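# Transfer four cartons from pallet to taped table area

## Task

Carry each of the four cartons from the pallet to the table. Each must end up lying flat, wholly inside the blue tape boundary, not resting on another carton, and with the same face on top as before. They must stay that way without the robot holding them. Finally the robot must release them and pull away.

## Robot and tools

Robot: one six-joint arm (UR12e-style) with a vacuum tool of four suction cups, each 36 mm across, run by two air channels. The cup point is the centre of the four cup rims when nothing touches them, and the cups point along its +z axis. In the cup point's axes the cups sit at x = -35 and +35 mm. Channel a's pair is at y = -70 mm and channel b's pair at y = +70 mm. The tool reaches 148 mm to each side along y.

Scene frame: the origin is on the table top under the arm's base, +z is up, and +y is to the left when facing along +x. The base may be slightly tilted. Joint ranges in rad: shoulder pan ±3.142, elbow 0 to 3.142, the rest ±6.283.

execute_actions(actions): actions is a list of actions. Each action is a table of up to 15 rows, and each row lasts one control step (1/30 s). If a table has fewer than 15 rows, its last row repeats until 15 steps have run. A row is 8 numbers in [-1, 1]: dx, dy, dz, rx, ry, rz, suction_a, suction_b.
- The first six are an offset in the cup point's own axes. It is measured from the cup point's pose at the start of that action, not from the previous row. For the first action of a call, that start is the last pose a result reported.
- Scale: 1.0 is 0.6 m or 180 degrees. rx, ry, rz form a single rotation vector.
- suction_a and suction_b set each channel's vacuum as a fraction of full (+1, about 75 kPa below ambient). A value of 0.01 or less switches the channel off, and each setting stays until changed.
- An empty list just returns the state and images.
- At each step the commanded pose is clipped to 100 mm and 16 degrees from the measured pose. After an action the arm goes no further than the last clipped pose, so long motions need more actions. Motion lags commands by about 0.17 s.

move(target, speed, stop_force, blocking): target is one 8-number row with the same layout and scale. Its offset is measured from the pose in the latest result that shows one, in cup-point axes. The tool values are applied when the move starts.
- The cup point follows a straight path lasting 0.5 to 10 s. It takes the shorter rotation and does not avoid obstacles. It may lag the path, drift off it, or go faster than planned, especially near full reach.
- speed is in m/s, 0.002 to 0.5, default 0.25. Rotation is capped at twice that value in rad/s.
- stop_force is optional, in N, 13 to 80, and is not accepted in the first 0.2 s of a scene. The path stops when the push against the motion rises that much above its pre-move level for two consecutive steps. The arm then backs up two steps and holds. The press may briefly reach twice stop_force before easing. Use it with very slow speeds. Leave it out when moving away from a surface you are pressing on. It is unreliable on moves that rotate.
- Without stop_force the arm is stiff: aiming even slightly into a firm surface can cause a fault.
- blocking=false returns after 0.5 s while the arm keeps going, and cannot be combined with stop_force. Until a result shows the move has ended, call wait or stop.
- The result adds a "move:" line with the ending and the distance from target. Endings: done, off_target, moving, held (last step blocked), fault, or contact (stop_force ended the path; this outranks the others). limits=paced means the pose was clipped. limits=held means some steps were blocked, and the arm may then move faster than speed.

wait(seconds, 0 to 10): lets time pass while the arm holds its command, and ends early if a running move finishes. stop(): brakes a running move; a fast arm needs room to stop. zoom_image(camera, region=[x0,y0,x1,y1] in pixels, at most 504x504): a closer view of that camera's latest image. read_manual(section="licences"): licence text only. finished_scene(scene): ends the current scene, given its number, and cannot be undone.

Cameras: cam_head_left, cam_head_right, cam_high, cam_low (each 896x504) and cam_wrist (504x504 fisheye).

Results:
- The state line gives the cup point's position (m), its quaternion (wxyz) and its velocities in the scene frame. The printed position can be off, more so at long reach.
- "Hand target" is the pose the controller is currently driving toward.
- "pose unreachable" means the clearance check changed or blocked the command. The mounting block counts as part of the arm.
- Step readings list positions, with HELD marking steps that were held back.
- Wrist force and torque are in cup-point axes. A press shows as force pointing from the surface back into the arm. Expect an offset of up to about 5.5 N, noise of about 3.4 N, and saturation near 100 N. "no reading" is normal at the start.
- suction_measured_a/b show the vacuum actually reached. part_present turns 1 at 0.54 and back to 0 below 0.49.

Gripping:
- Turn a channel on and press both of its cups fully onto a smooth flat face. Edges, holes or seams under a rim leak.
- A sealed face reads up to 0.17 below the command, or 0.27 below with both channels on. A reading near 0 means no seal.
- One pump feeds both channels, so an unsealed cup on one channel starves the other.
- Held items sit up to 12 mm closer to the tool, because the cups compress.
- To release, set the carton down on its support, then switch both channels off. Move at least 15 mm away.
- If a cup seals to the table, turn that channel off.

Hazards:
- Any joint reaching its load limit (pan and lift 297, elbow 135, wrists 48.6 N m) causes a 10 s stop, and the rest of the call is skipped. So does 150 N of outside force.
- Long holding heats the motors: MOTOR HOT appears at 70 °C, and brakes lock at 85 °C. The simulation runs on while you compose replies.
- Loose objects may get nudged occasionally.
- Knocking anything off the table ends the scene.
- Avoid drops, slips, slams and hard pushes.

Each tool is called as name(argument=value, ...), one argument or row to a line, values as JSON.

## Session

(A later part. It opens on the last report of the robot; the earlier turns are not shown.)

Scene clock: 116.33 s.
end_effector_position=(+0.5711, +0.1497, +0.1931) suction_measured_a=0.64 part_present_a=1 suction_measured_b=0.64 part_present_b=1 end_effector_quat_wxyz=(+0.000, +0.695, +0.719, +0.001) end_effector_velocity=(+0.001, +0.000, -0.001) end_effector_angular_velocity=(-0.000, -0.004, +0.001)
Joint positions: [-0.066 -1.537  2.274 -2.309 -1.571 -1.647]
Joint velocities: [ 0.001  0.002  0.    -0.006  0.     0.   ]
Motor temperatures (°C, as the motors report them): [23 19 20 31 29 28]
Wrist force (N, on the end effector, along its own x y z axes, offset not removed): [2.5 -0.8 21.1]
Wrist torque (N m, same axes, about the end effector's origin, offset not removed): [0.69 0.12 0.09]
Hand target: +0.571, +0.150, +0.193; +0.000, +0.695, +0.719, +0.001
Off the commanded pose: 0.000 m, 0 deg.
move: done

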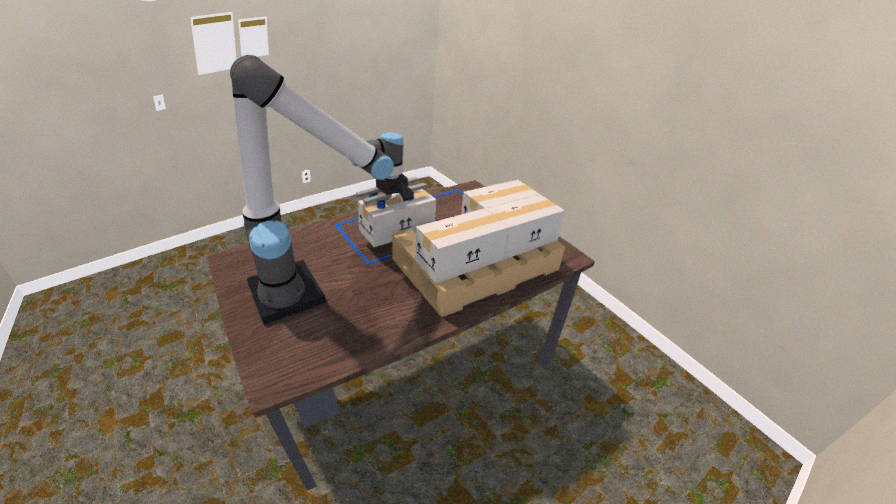

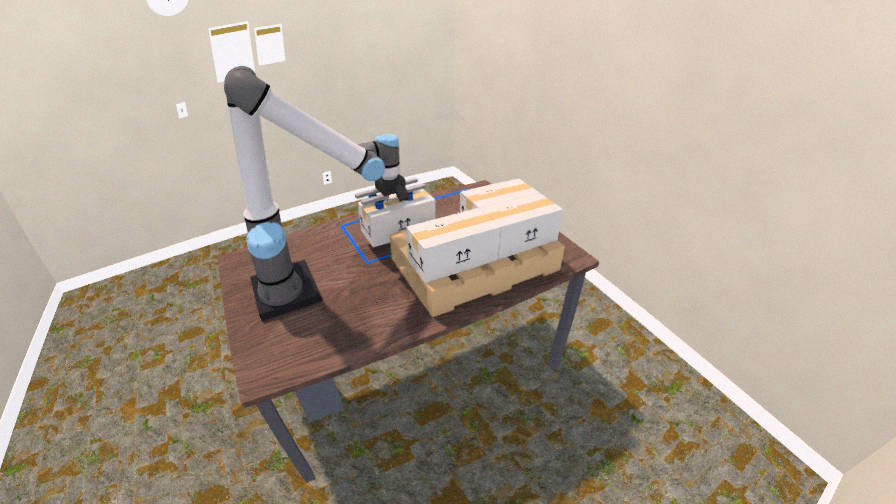

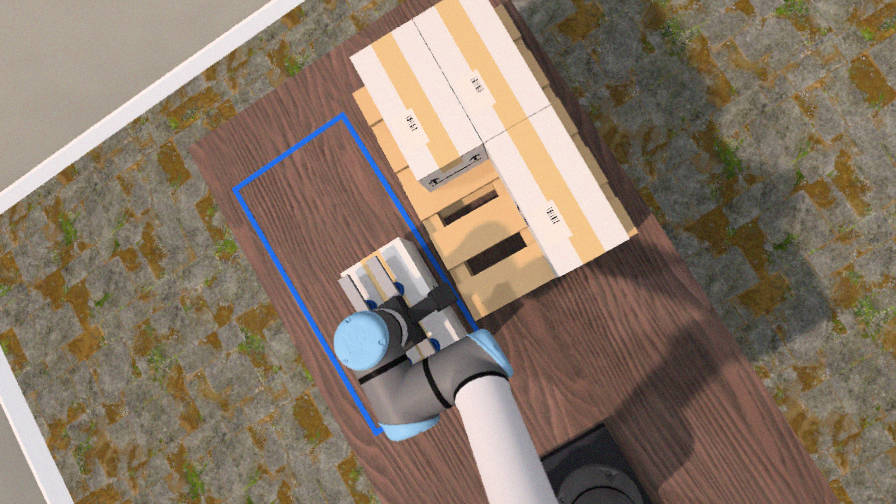

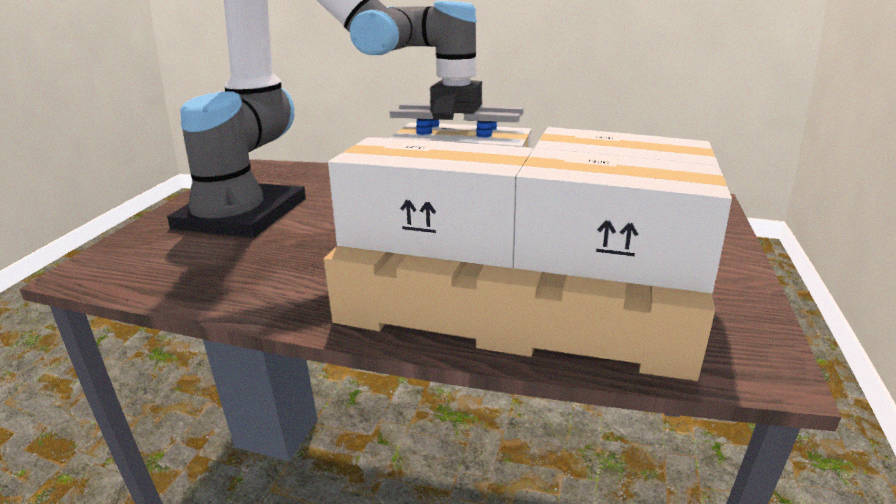

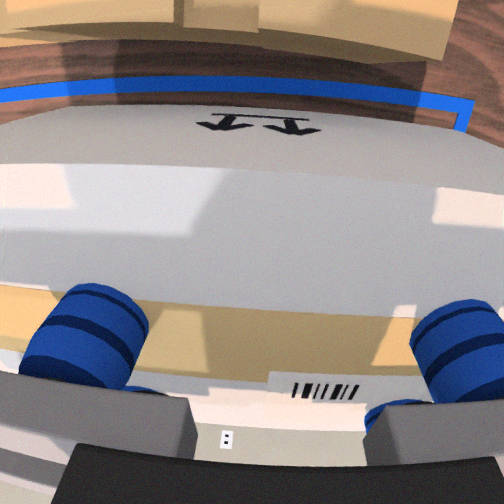

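move(
  target=[-0.005,0,0.045,0,0,-0.004,1,1],
  speed=0.08,
)

move(
  target=[0,0,0.07,0,0,0,1,1],
  speed=0.015,
  stop_force=20,
)

Scene clock: 128.07 s.
end_effector_position=(+0.5712, +0.1467, +0.1665) suction_measured_a=0.64 part_present_a=1 suction_measured_b=0.64 part_present_b=1 end_effector_quat_wxyz=(+0.000, +0.691, +0.723, +0.001) end_effector_velocity=(-0.000, +0.000, -0.002) end_effector_angular_velocity=(+0.001, -0.001, +0.002)
Joint positions: [-0.072 -1.498  2.297 -2.371 -1.571 -1.664]
Joint velocities: [ 0.     0.004  0.002 -0.007  0.001 -0.002]
Motor temperatures (°C, as the motors report them): [23 19 20 31 29 28]
Wrist force (N, on the end effector, along its own x y z axes, offset not removed): [-0.7 -3.7 18.8]
Wrist torque (N m, same axes, about the end effector's origin, offset not removed): [0.23 0.46 0.10]
Hand target: +0.571, +0.147, +0.166; +0.000, +0.691, +0.723, +0.001
Off the commanded pose: 0.000 m, 0 deg.
move: done

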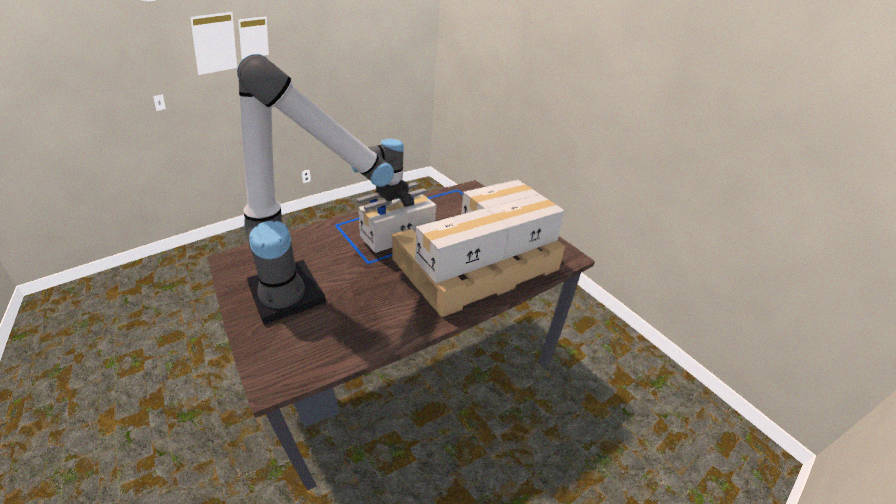

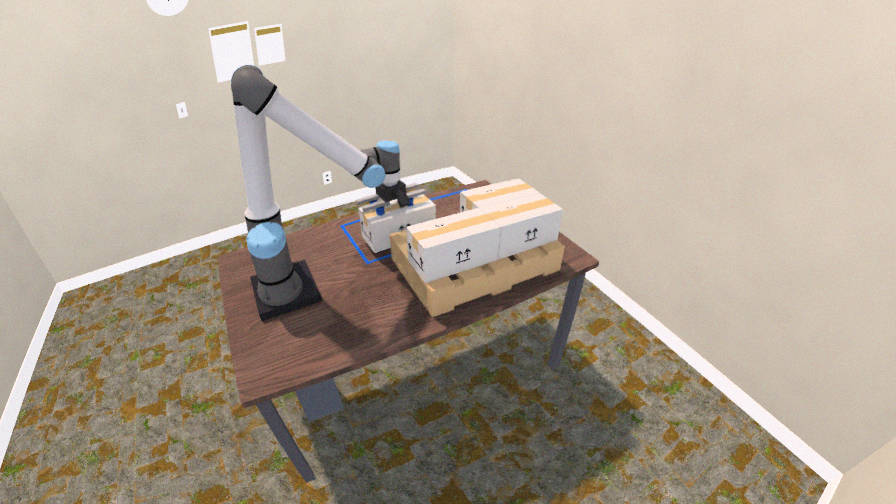

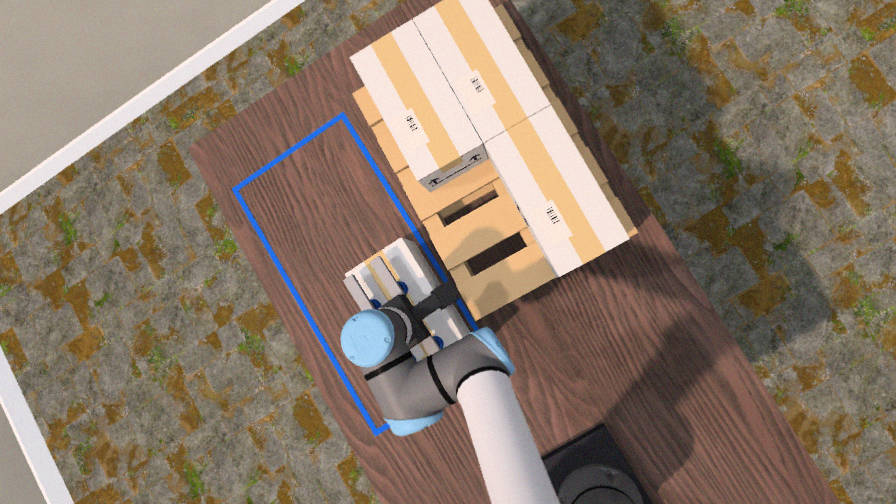

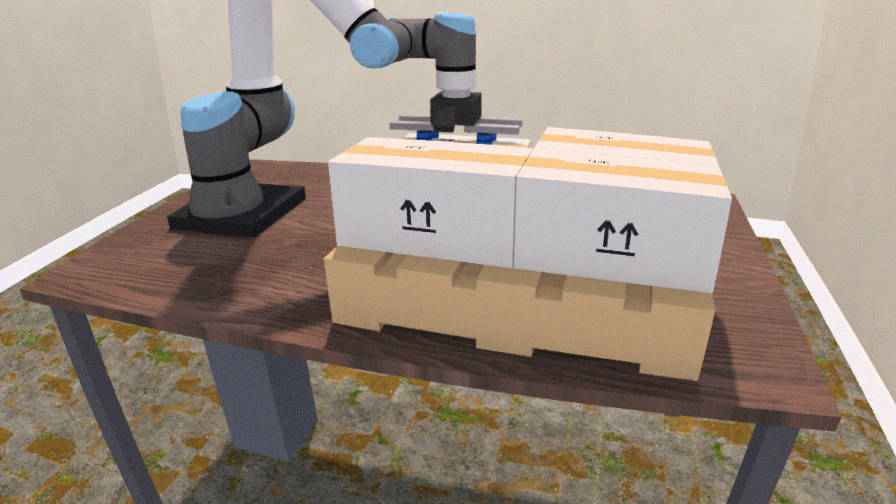

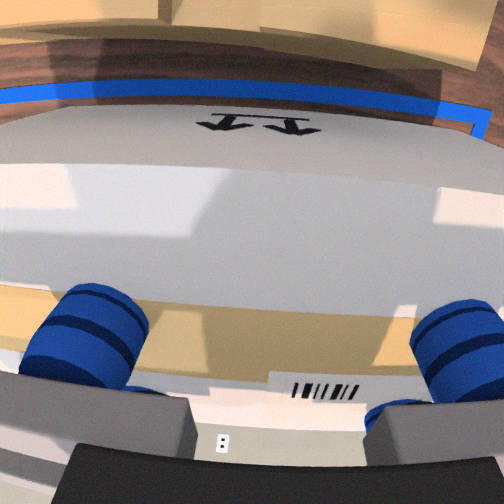

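Scene clock: 130.50 s.
end_effector_position=(+0.5712, +0.1467, +0.1362) suction_measured_a=0.64 part_present_a=1 suction_measured_b=0.64 part_present_b=1 end_effector_quat_wxyz=(+0.000, +0.691, +0.723, +0.001) end_effector_velocity=(-0.002, -0.001, +0.002) end_effector_angular_velocity=(+0.001, +0.007, -0.001)
Joint positions: [-0.072 -1.448  2.318 -2.442 -1.571 -1.664]
Joint velocities: [-0.001 -0.006 -0.001  0.014  0.    -0.   ]
Motor temperatures (°C, as the motors report them): [23 19 20 31 29 28]
Wrist force (N, on the end effector, along its own x y z axes, offset not removed): [1.3 14.0 -29.1]
Wrist torque (N m, same axes, about the end effector's origin, offset not removed): [0.57 -0.64 0.11]
Hand target: +0.571, +0.147, +0.137; +0.000, +0.691, +0.723, +0.001
Off the commanded pose: 0.012 m, 0 deg.
move: contact

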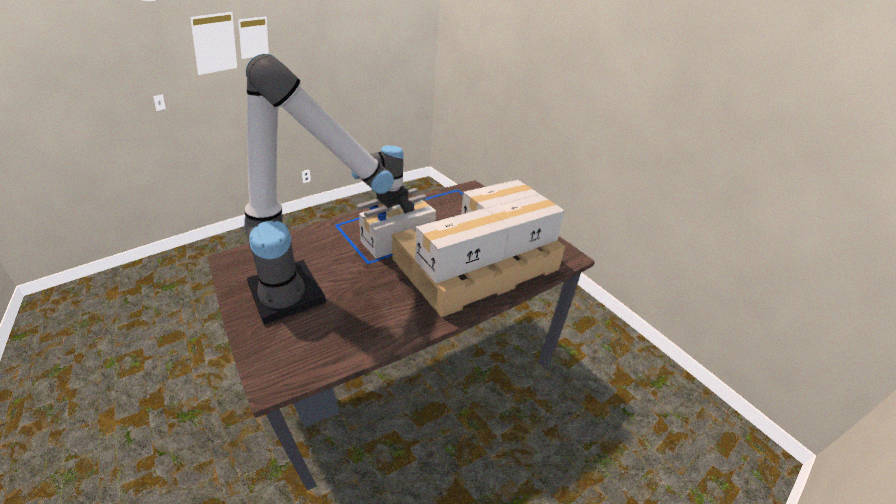

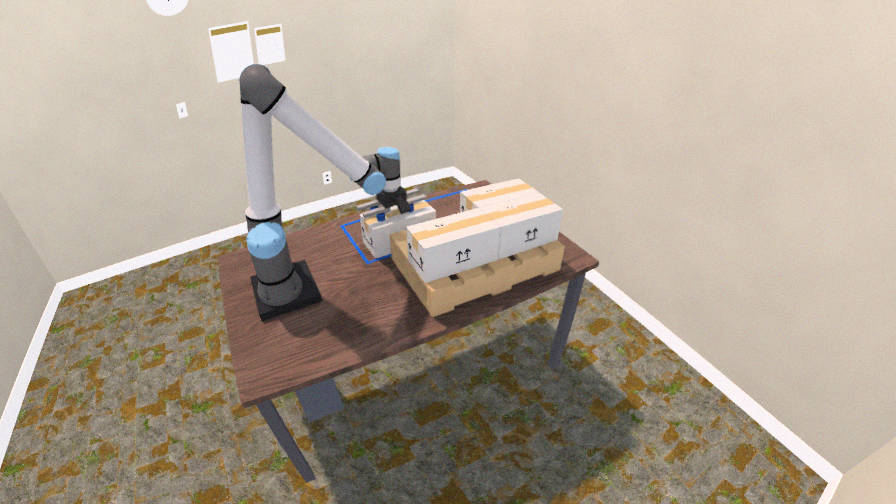

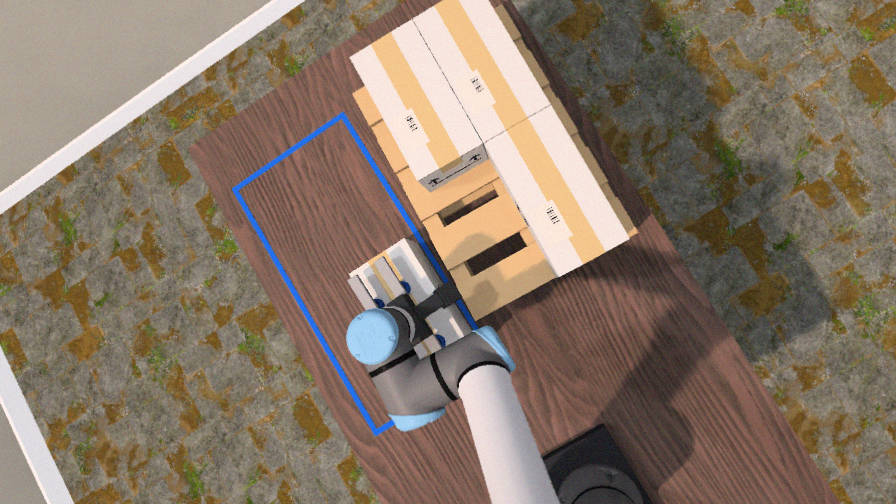

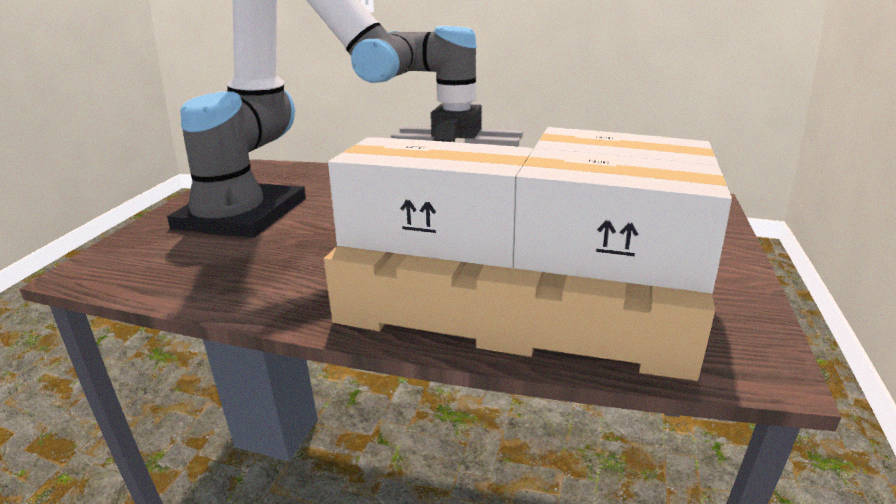

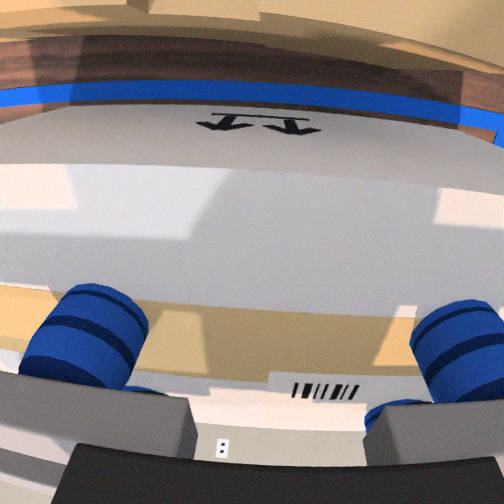

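execute_actions(
  actions=[
    [[0,0,-0.003,0,0,0,0,0]],
  ],
)

move(
  target=[0,0,-0.28,0,0,0,0,0],
  speed=0.3,
)

move(
  target=[-0.44,0.584,0.0,0,0,0.0206,0,0],
  speed=0.4,
)

Scene clock: 141.40 s.
end_effector_position=(+0.5713, +0.1467, +0.1380) suction_measured_a=0.01 part_present_a=0 suction_measured_b=0.01 part_present_b=0 end_effector_quat_wxyz=(+0.000, +0.691, +0.723, +0.001) end_effector_velocity=(-0.000, +0.001, -0.000) end_effector_angular_velocity=(-0.000, +0.001, +0.001)
Joint positions: [-0.072 -1.451  2.317 -2.438 -1.571 -1.664]
Joint velocities: [ 0.001 -0.     0.     0.001 -0.     0.   ]
Motor temperatures (°C, as the motors report them): [23 19 20 31 29 28]
Wrist force (N, on the end effector, along its own x y z axes, offset not removed): [-1.4 -6.3 -43.5]
Wrist torque (N m, same axes, about the end effector's origin, offset not removed): [-0.56 0.05 -0.04]
Hand target: +0.571, +0.147, +0.138; +0.000, +0.691, +0.723, +0.001
Off the commanded pose: 0.000 m, 0 deg.
Step readings (end_effector_position):
0: (+0.5712, +0.1467, +0.1369)
1: (+0.5712, +0.1467, +0.1369)
2: (+0.5714, +0.1467, +0.1372)
4: (+0.5715, +0.1467, +0.1377)
8: (+0.5714, +0.1467, +0.1379)
15: end_effector_position above

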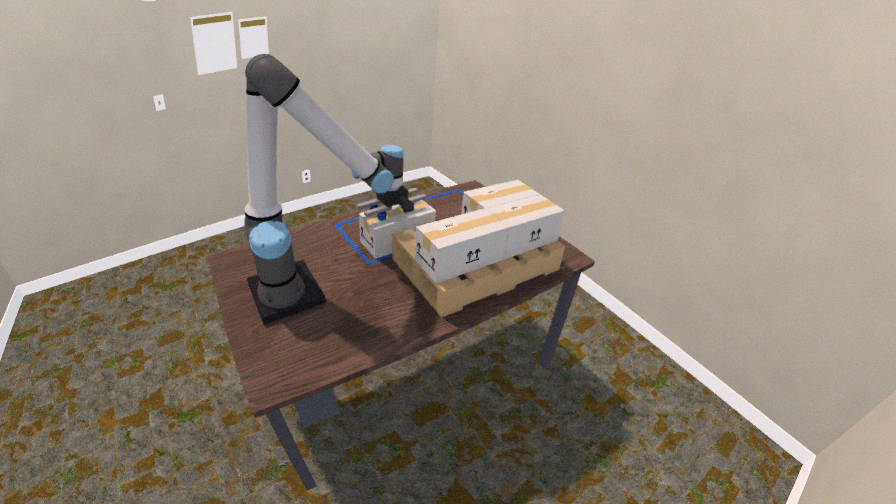

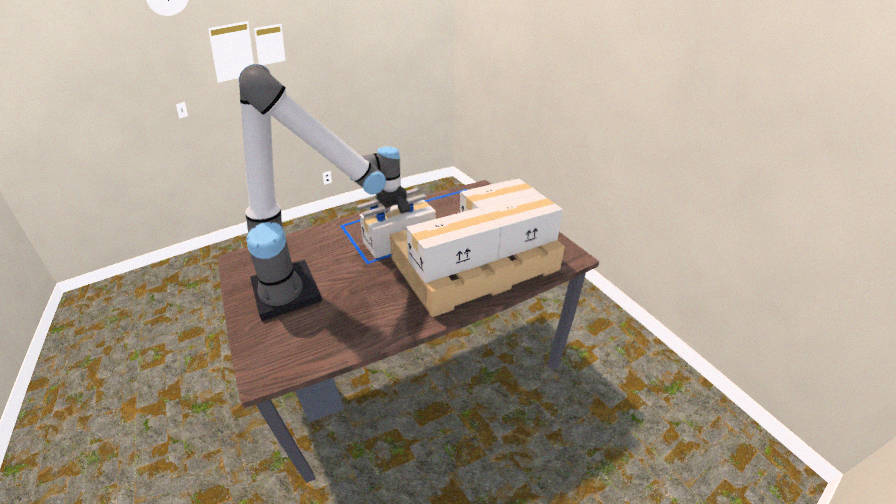

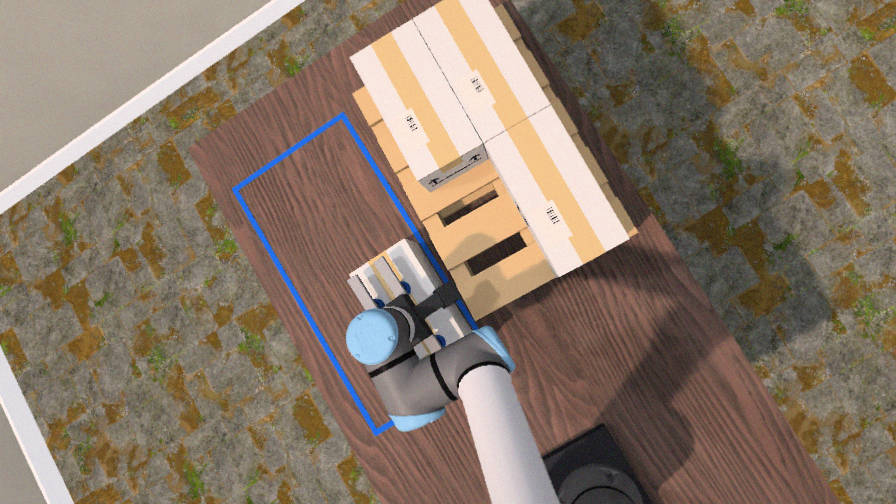

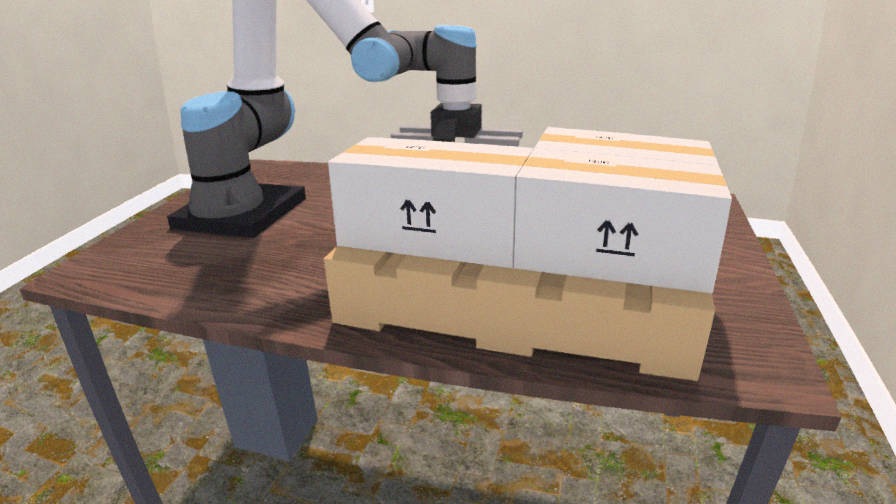

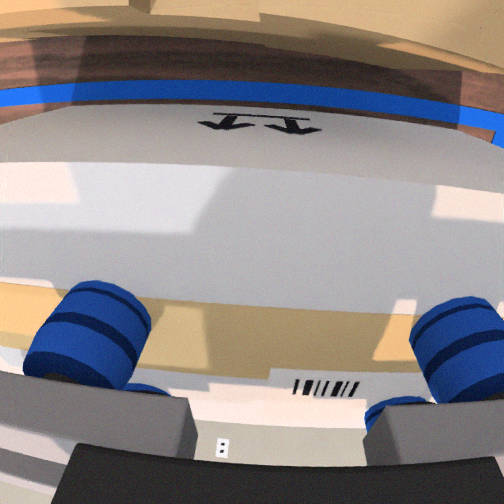

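Scene clock: 142.70 s.
end_effector_position=(+0.5712, +0.1466, +0.3055) suction_measured_a=0.01 part_present_a=0 suction_measured_b=0.01 part_present_b=0 end_effector_quat_wxyz=(+0.000, +0.691, +0.723, +0.001) end_effector_velocity=(-0.001, +0.000, +0.003) end_effector_angular_velocity=(-0.001, +0.000, +0.001)
Joint positions: [-0.072 -1.67   2.161 -2.063 -1.571 -1.664]
Joint velocities: [ 0.    -0.004 -0.002  0.006 -0.001 -0.   ]
Motor temperatures (°C, as the motors report them): [23 19 20 31 29 28]
Wrist force (N, on the end effector, along its own x y z axes, offset not removed): [-0.6 1.2 -1.4]
Wrist torque (N m, same axes, about the end effector's origin, offset not removed): [0.22 0.06 0.17]
Hand target: +0.571, +0.147, +0.306; +0.000, +0.691, +0.723, +0.001
Off the commanded pose: 0.001 m, 0 deg.
move: done

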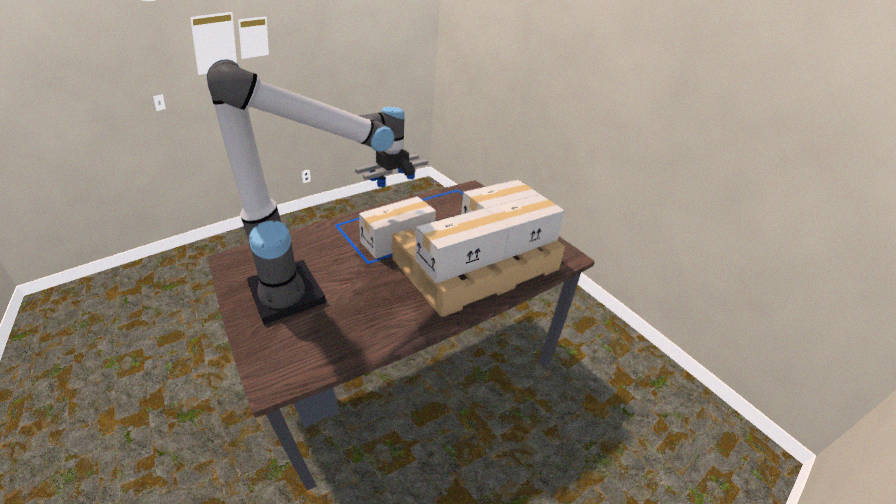

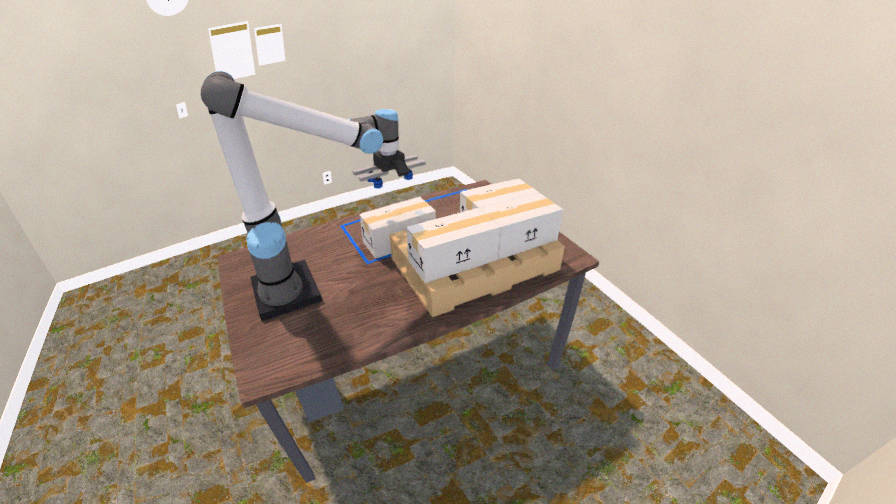

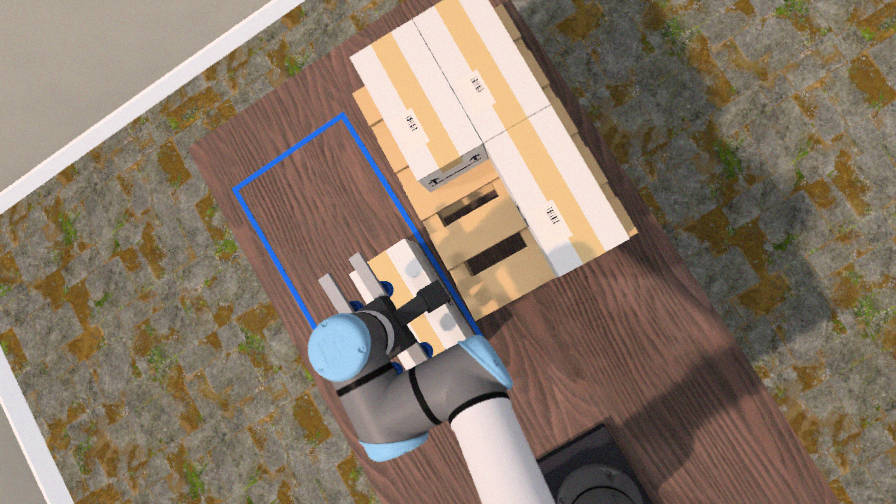

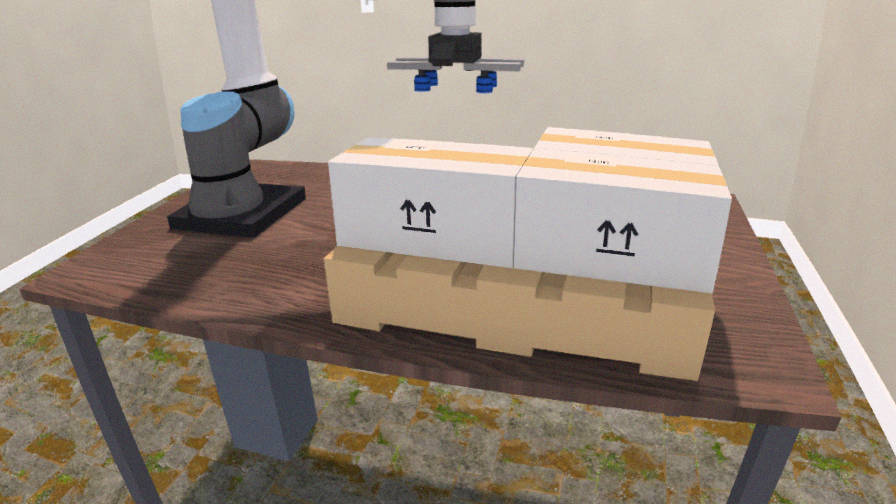

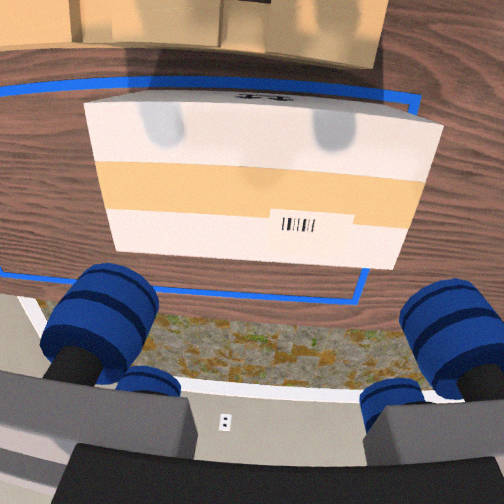

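Scene clock: 144.60 s.
end_effector_position=(+0.9329, -0.1010, +0.3059) suction_measured_a=0.01 part_present_a=0 suction_measured_b=0.01 part_present_b=0 end_effector_quat_wxyz=(+0.000, +0.714, +0.700, +0.001) end_effector_velocity=(+0.002, -0.002, -0.001) end_effector_angular_velocity=(+0.002, +0.002, -0.001)
Joint positions: [-0.318 -1.114  1.489 -1.947 -1.571 -1.846]
Joint velocities: [-0.001  0.005 -0.007  0.004  0.001 -0.   ]
Motor temperatures (°C, as the motors report them): [23 19 20 31 29 28]
Wrist force (N, on the end effector, along its own x y z axes, offset not removed): [3.2 -0.3 0.4]
Wrist torque (N m, same axes, about the end effector's origin, offset not removed): [-0.09 -0.41 0.10]
Hand target: +0.933, -0.101, +0.306; +0.000, +0.714, +0.700, +0.001
Off the commanded pose: 0.000 m, 0 deg.
move: done

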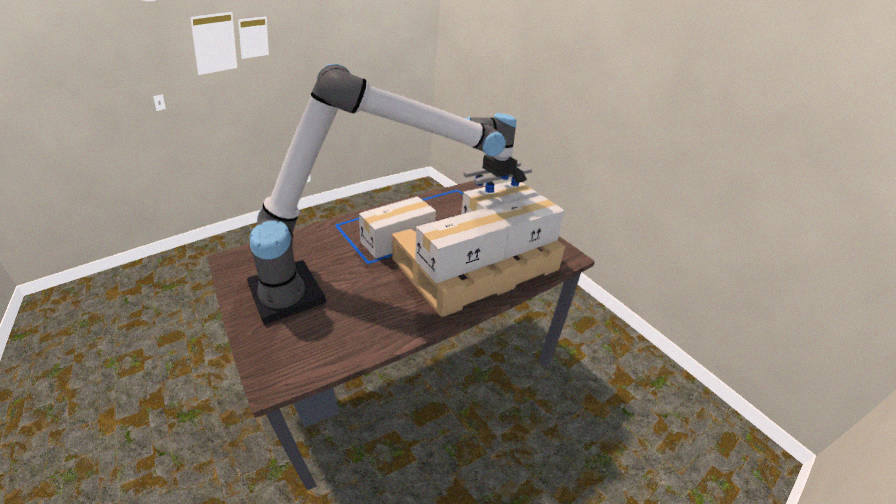

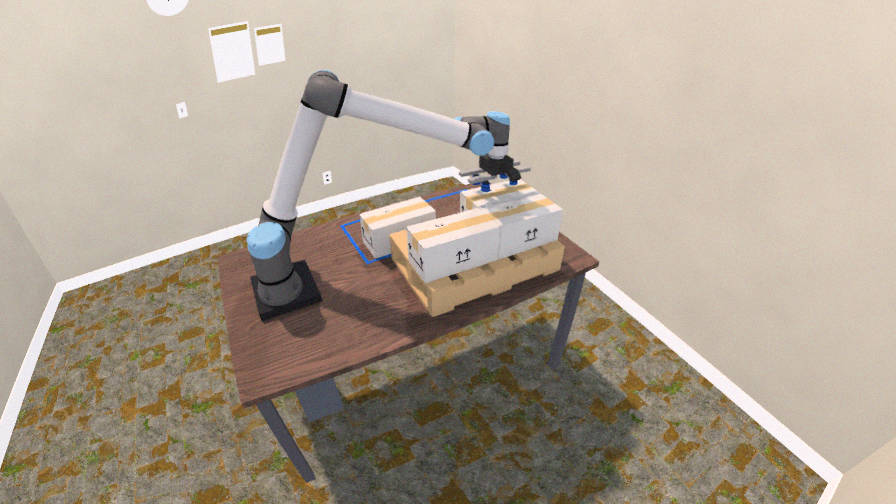

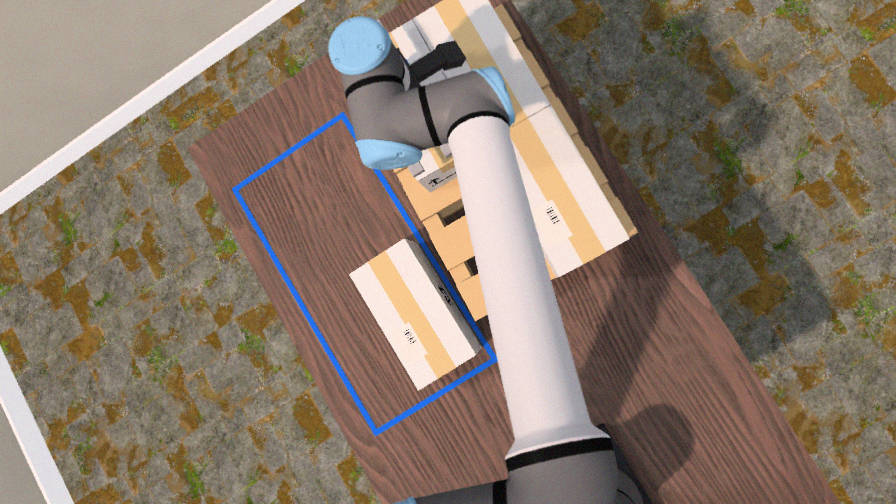

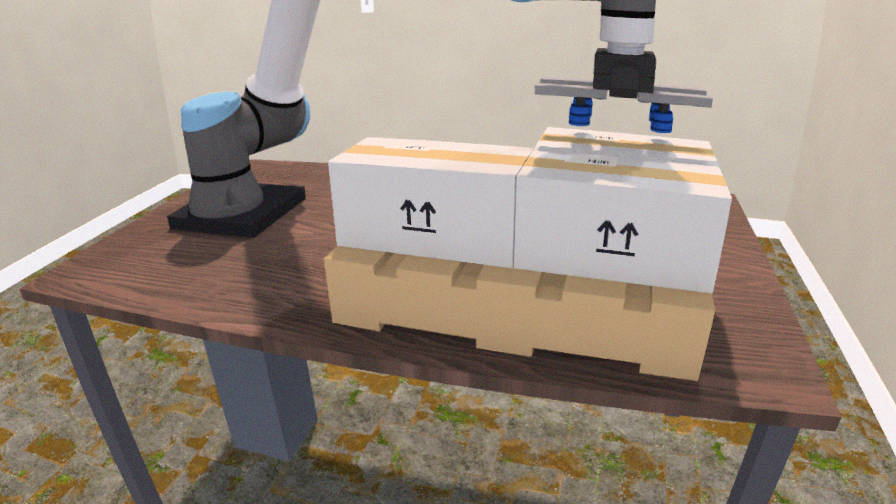

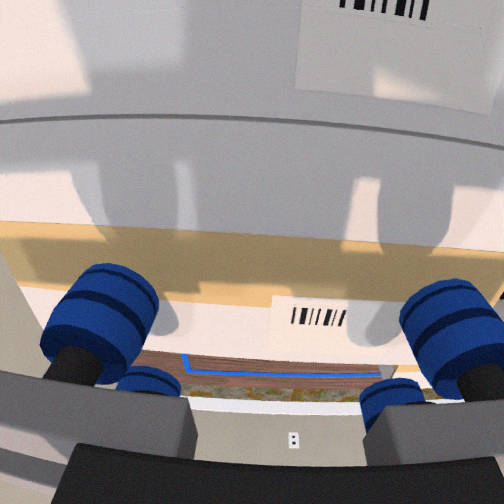

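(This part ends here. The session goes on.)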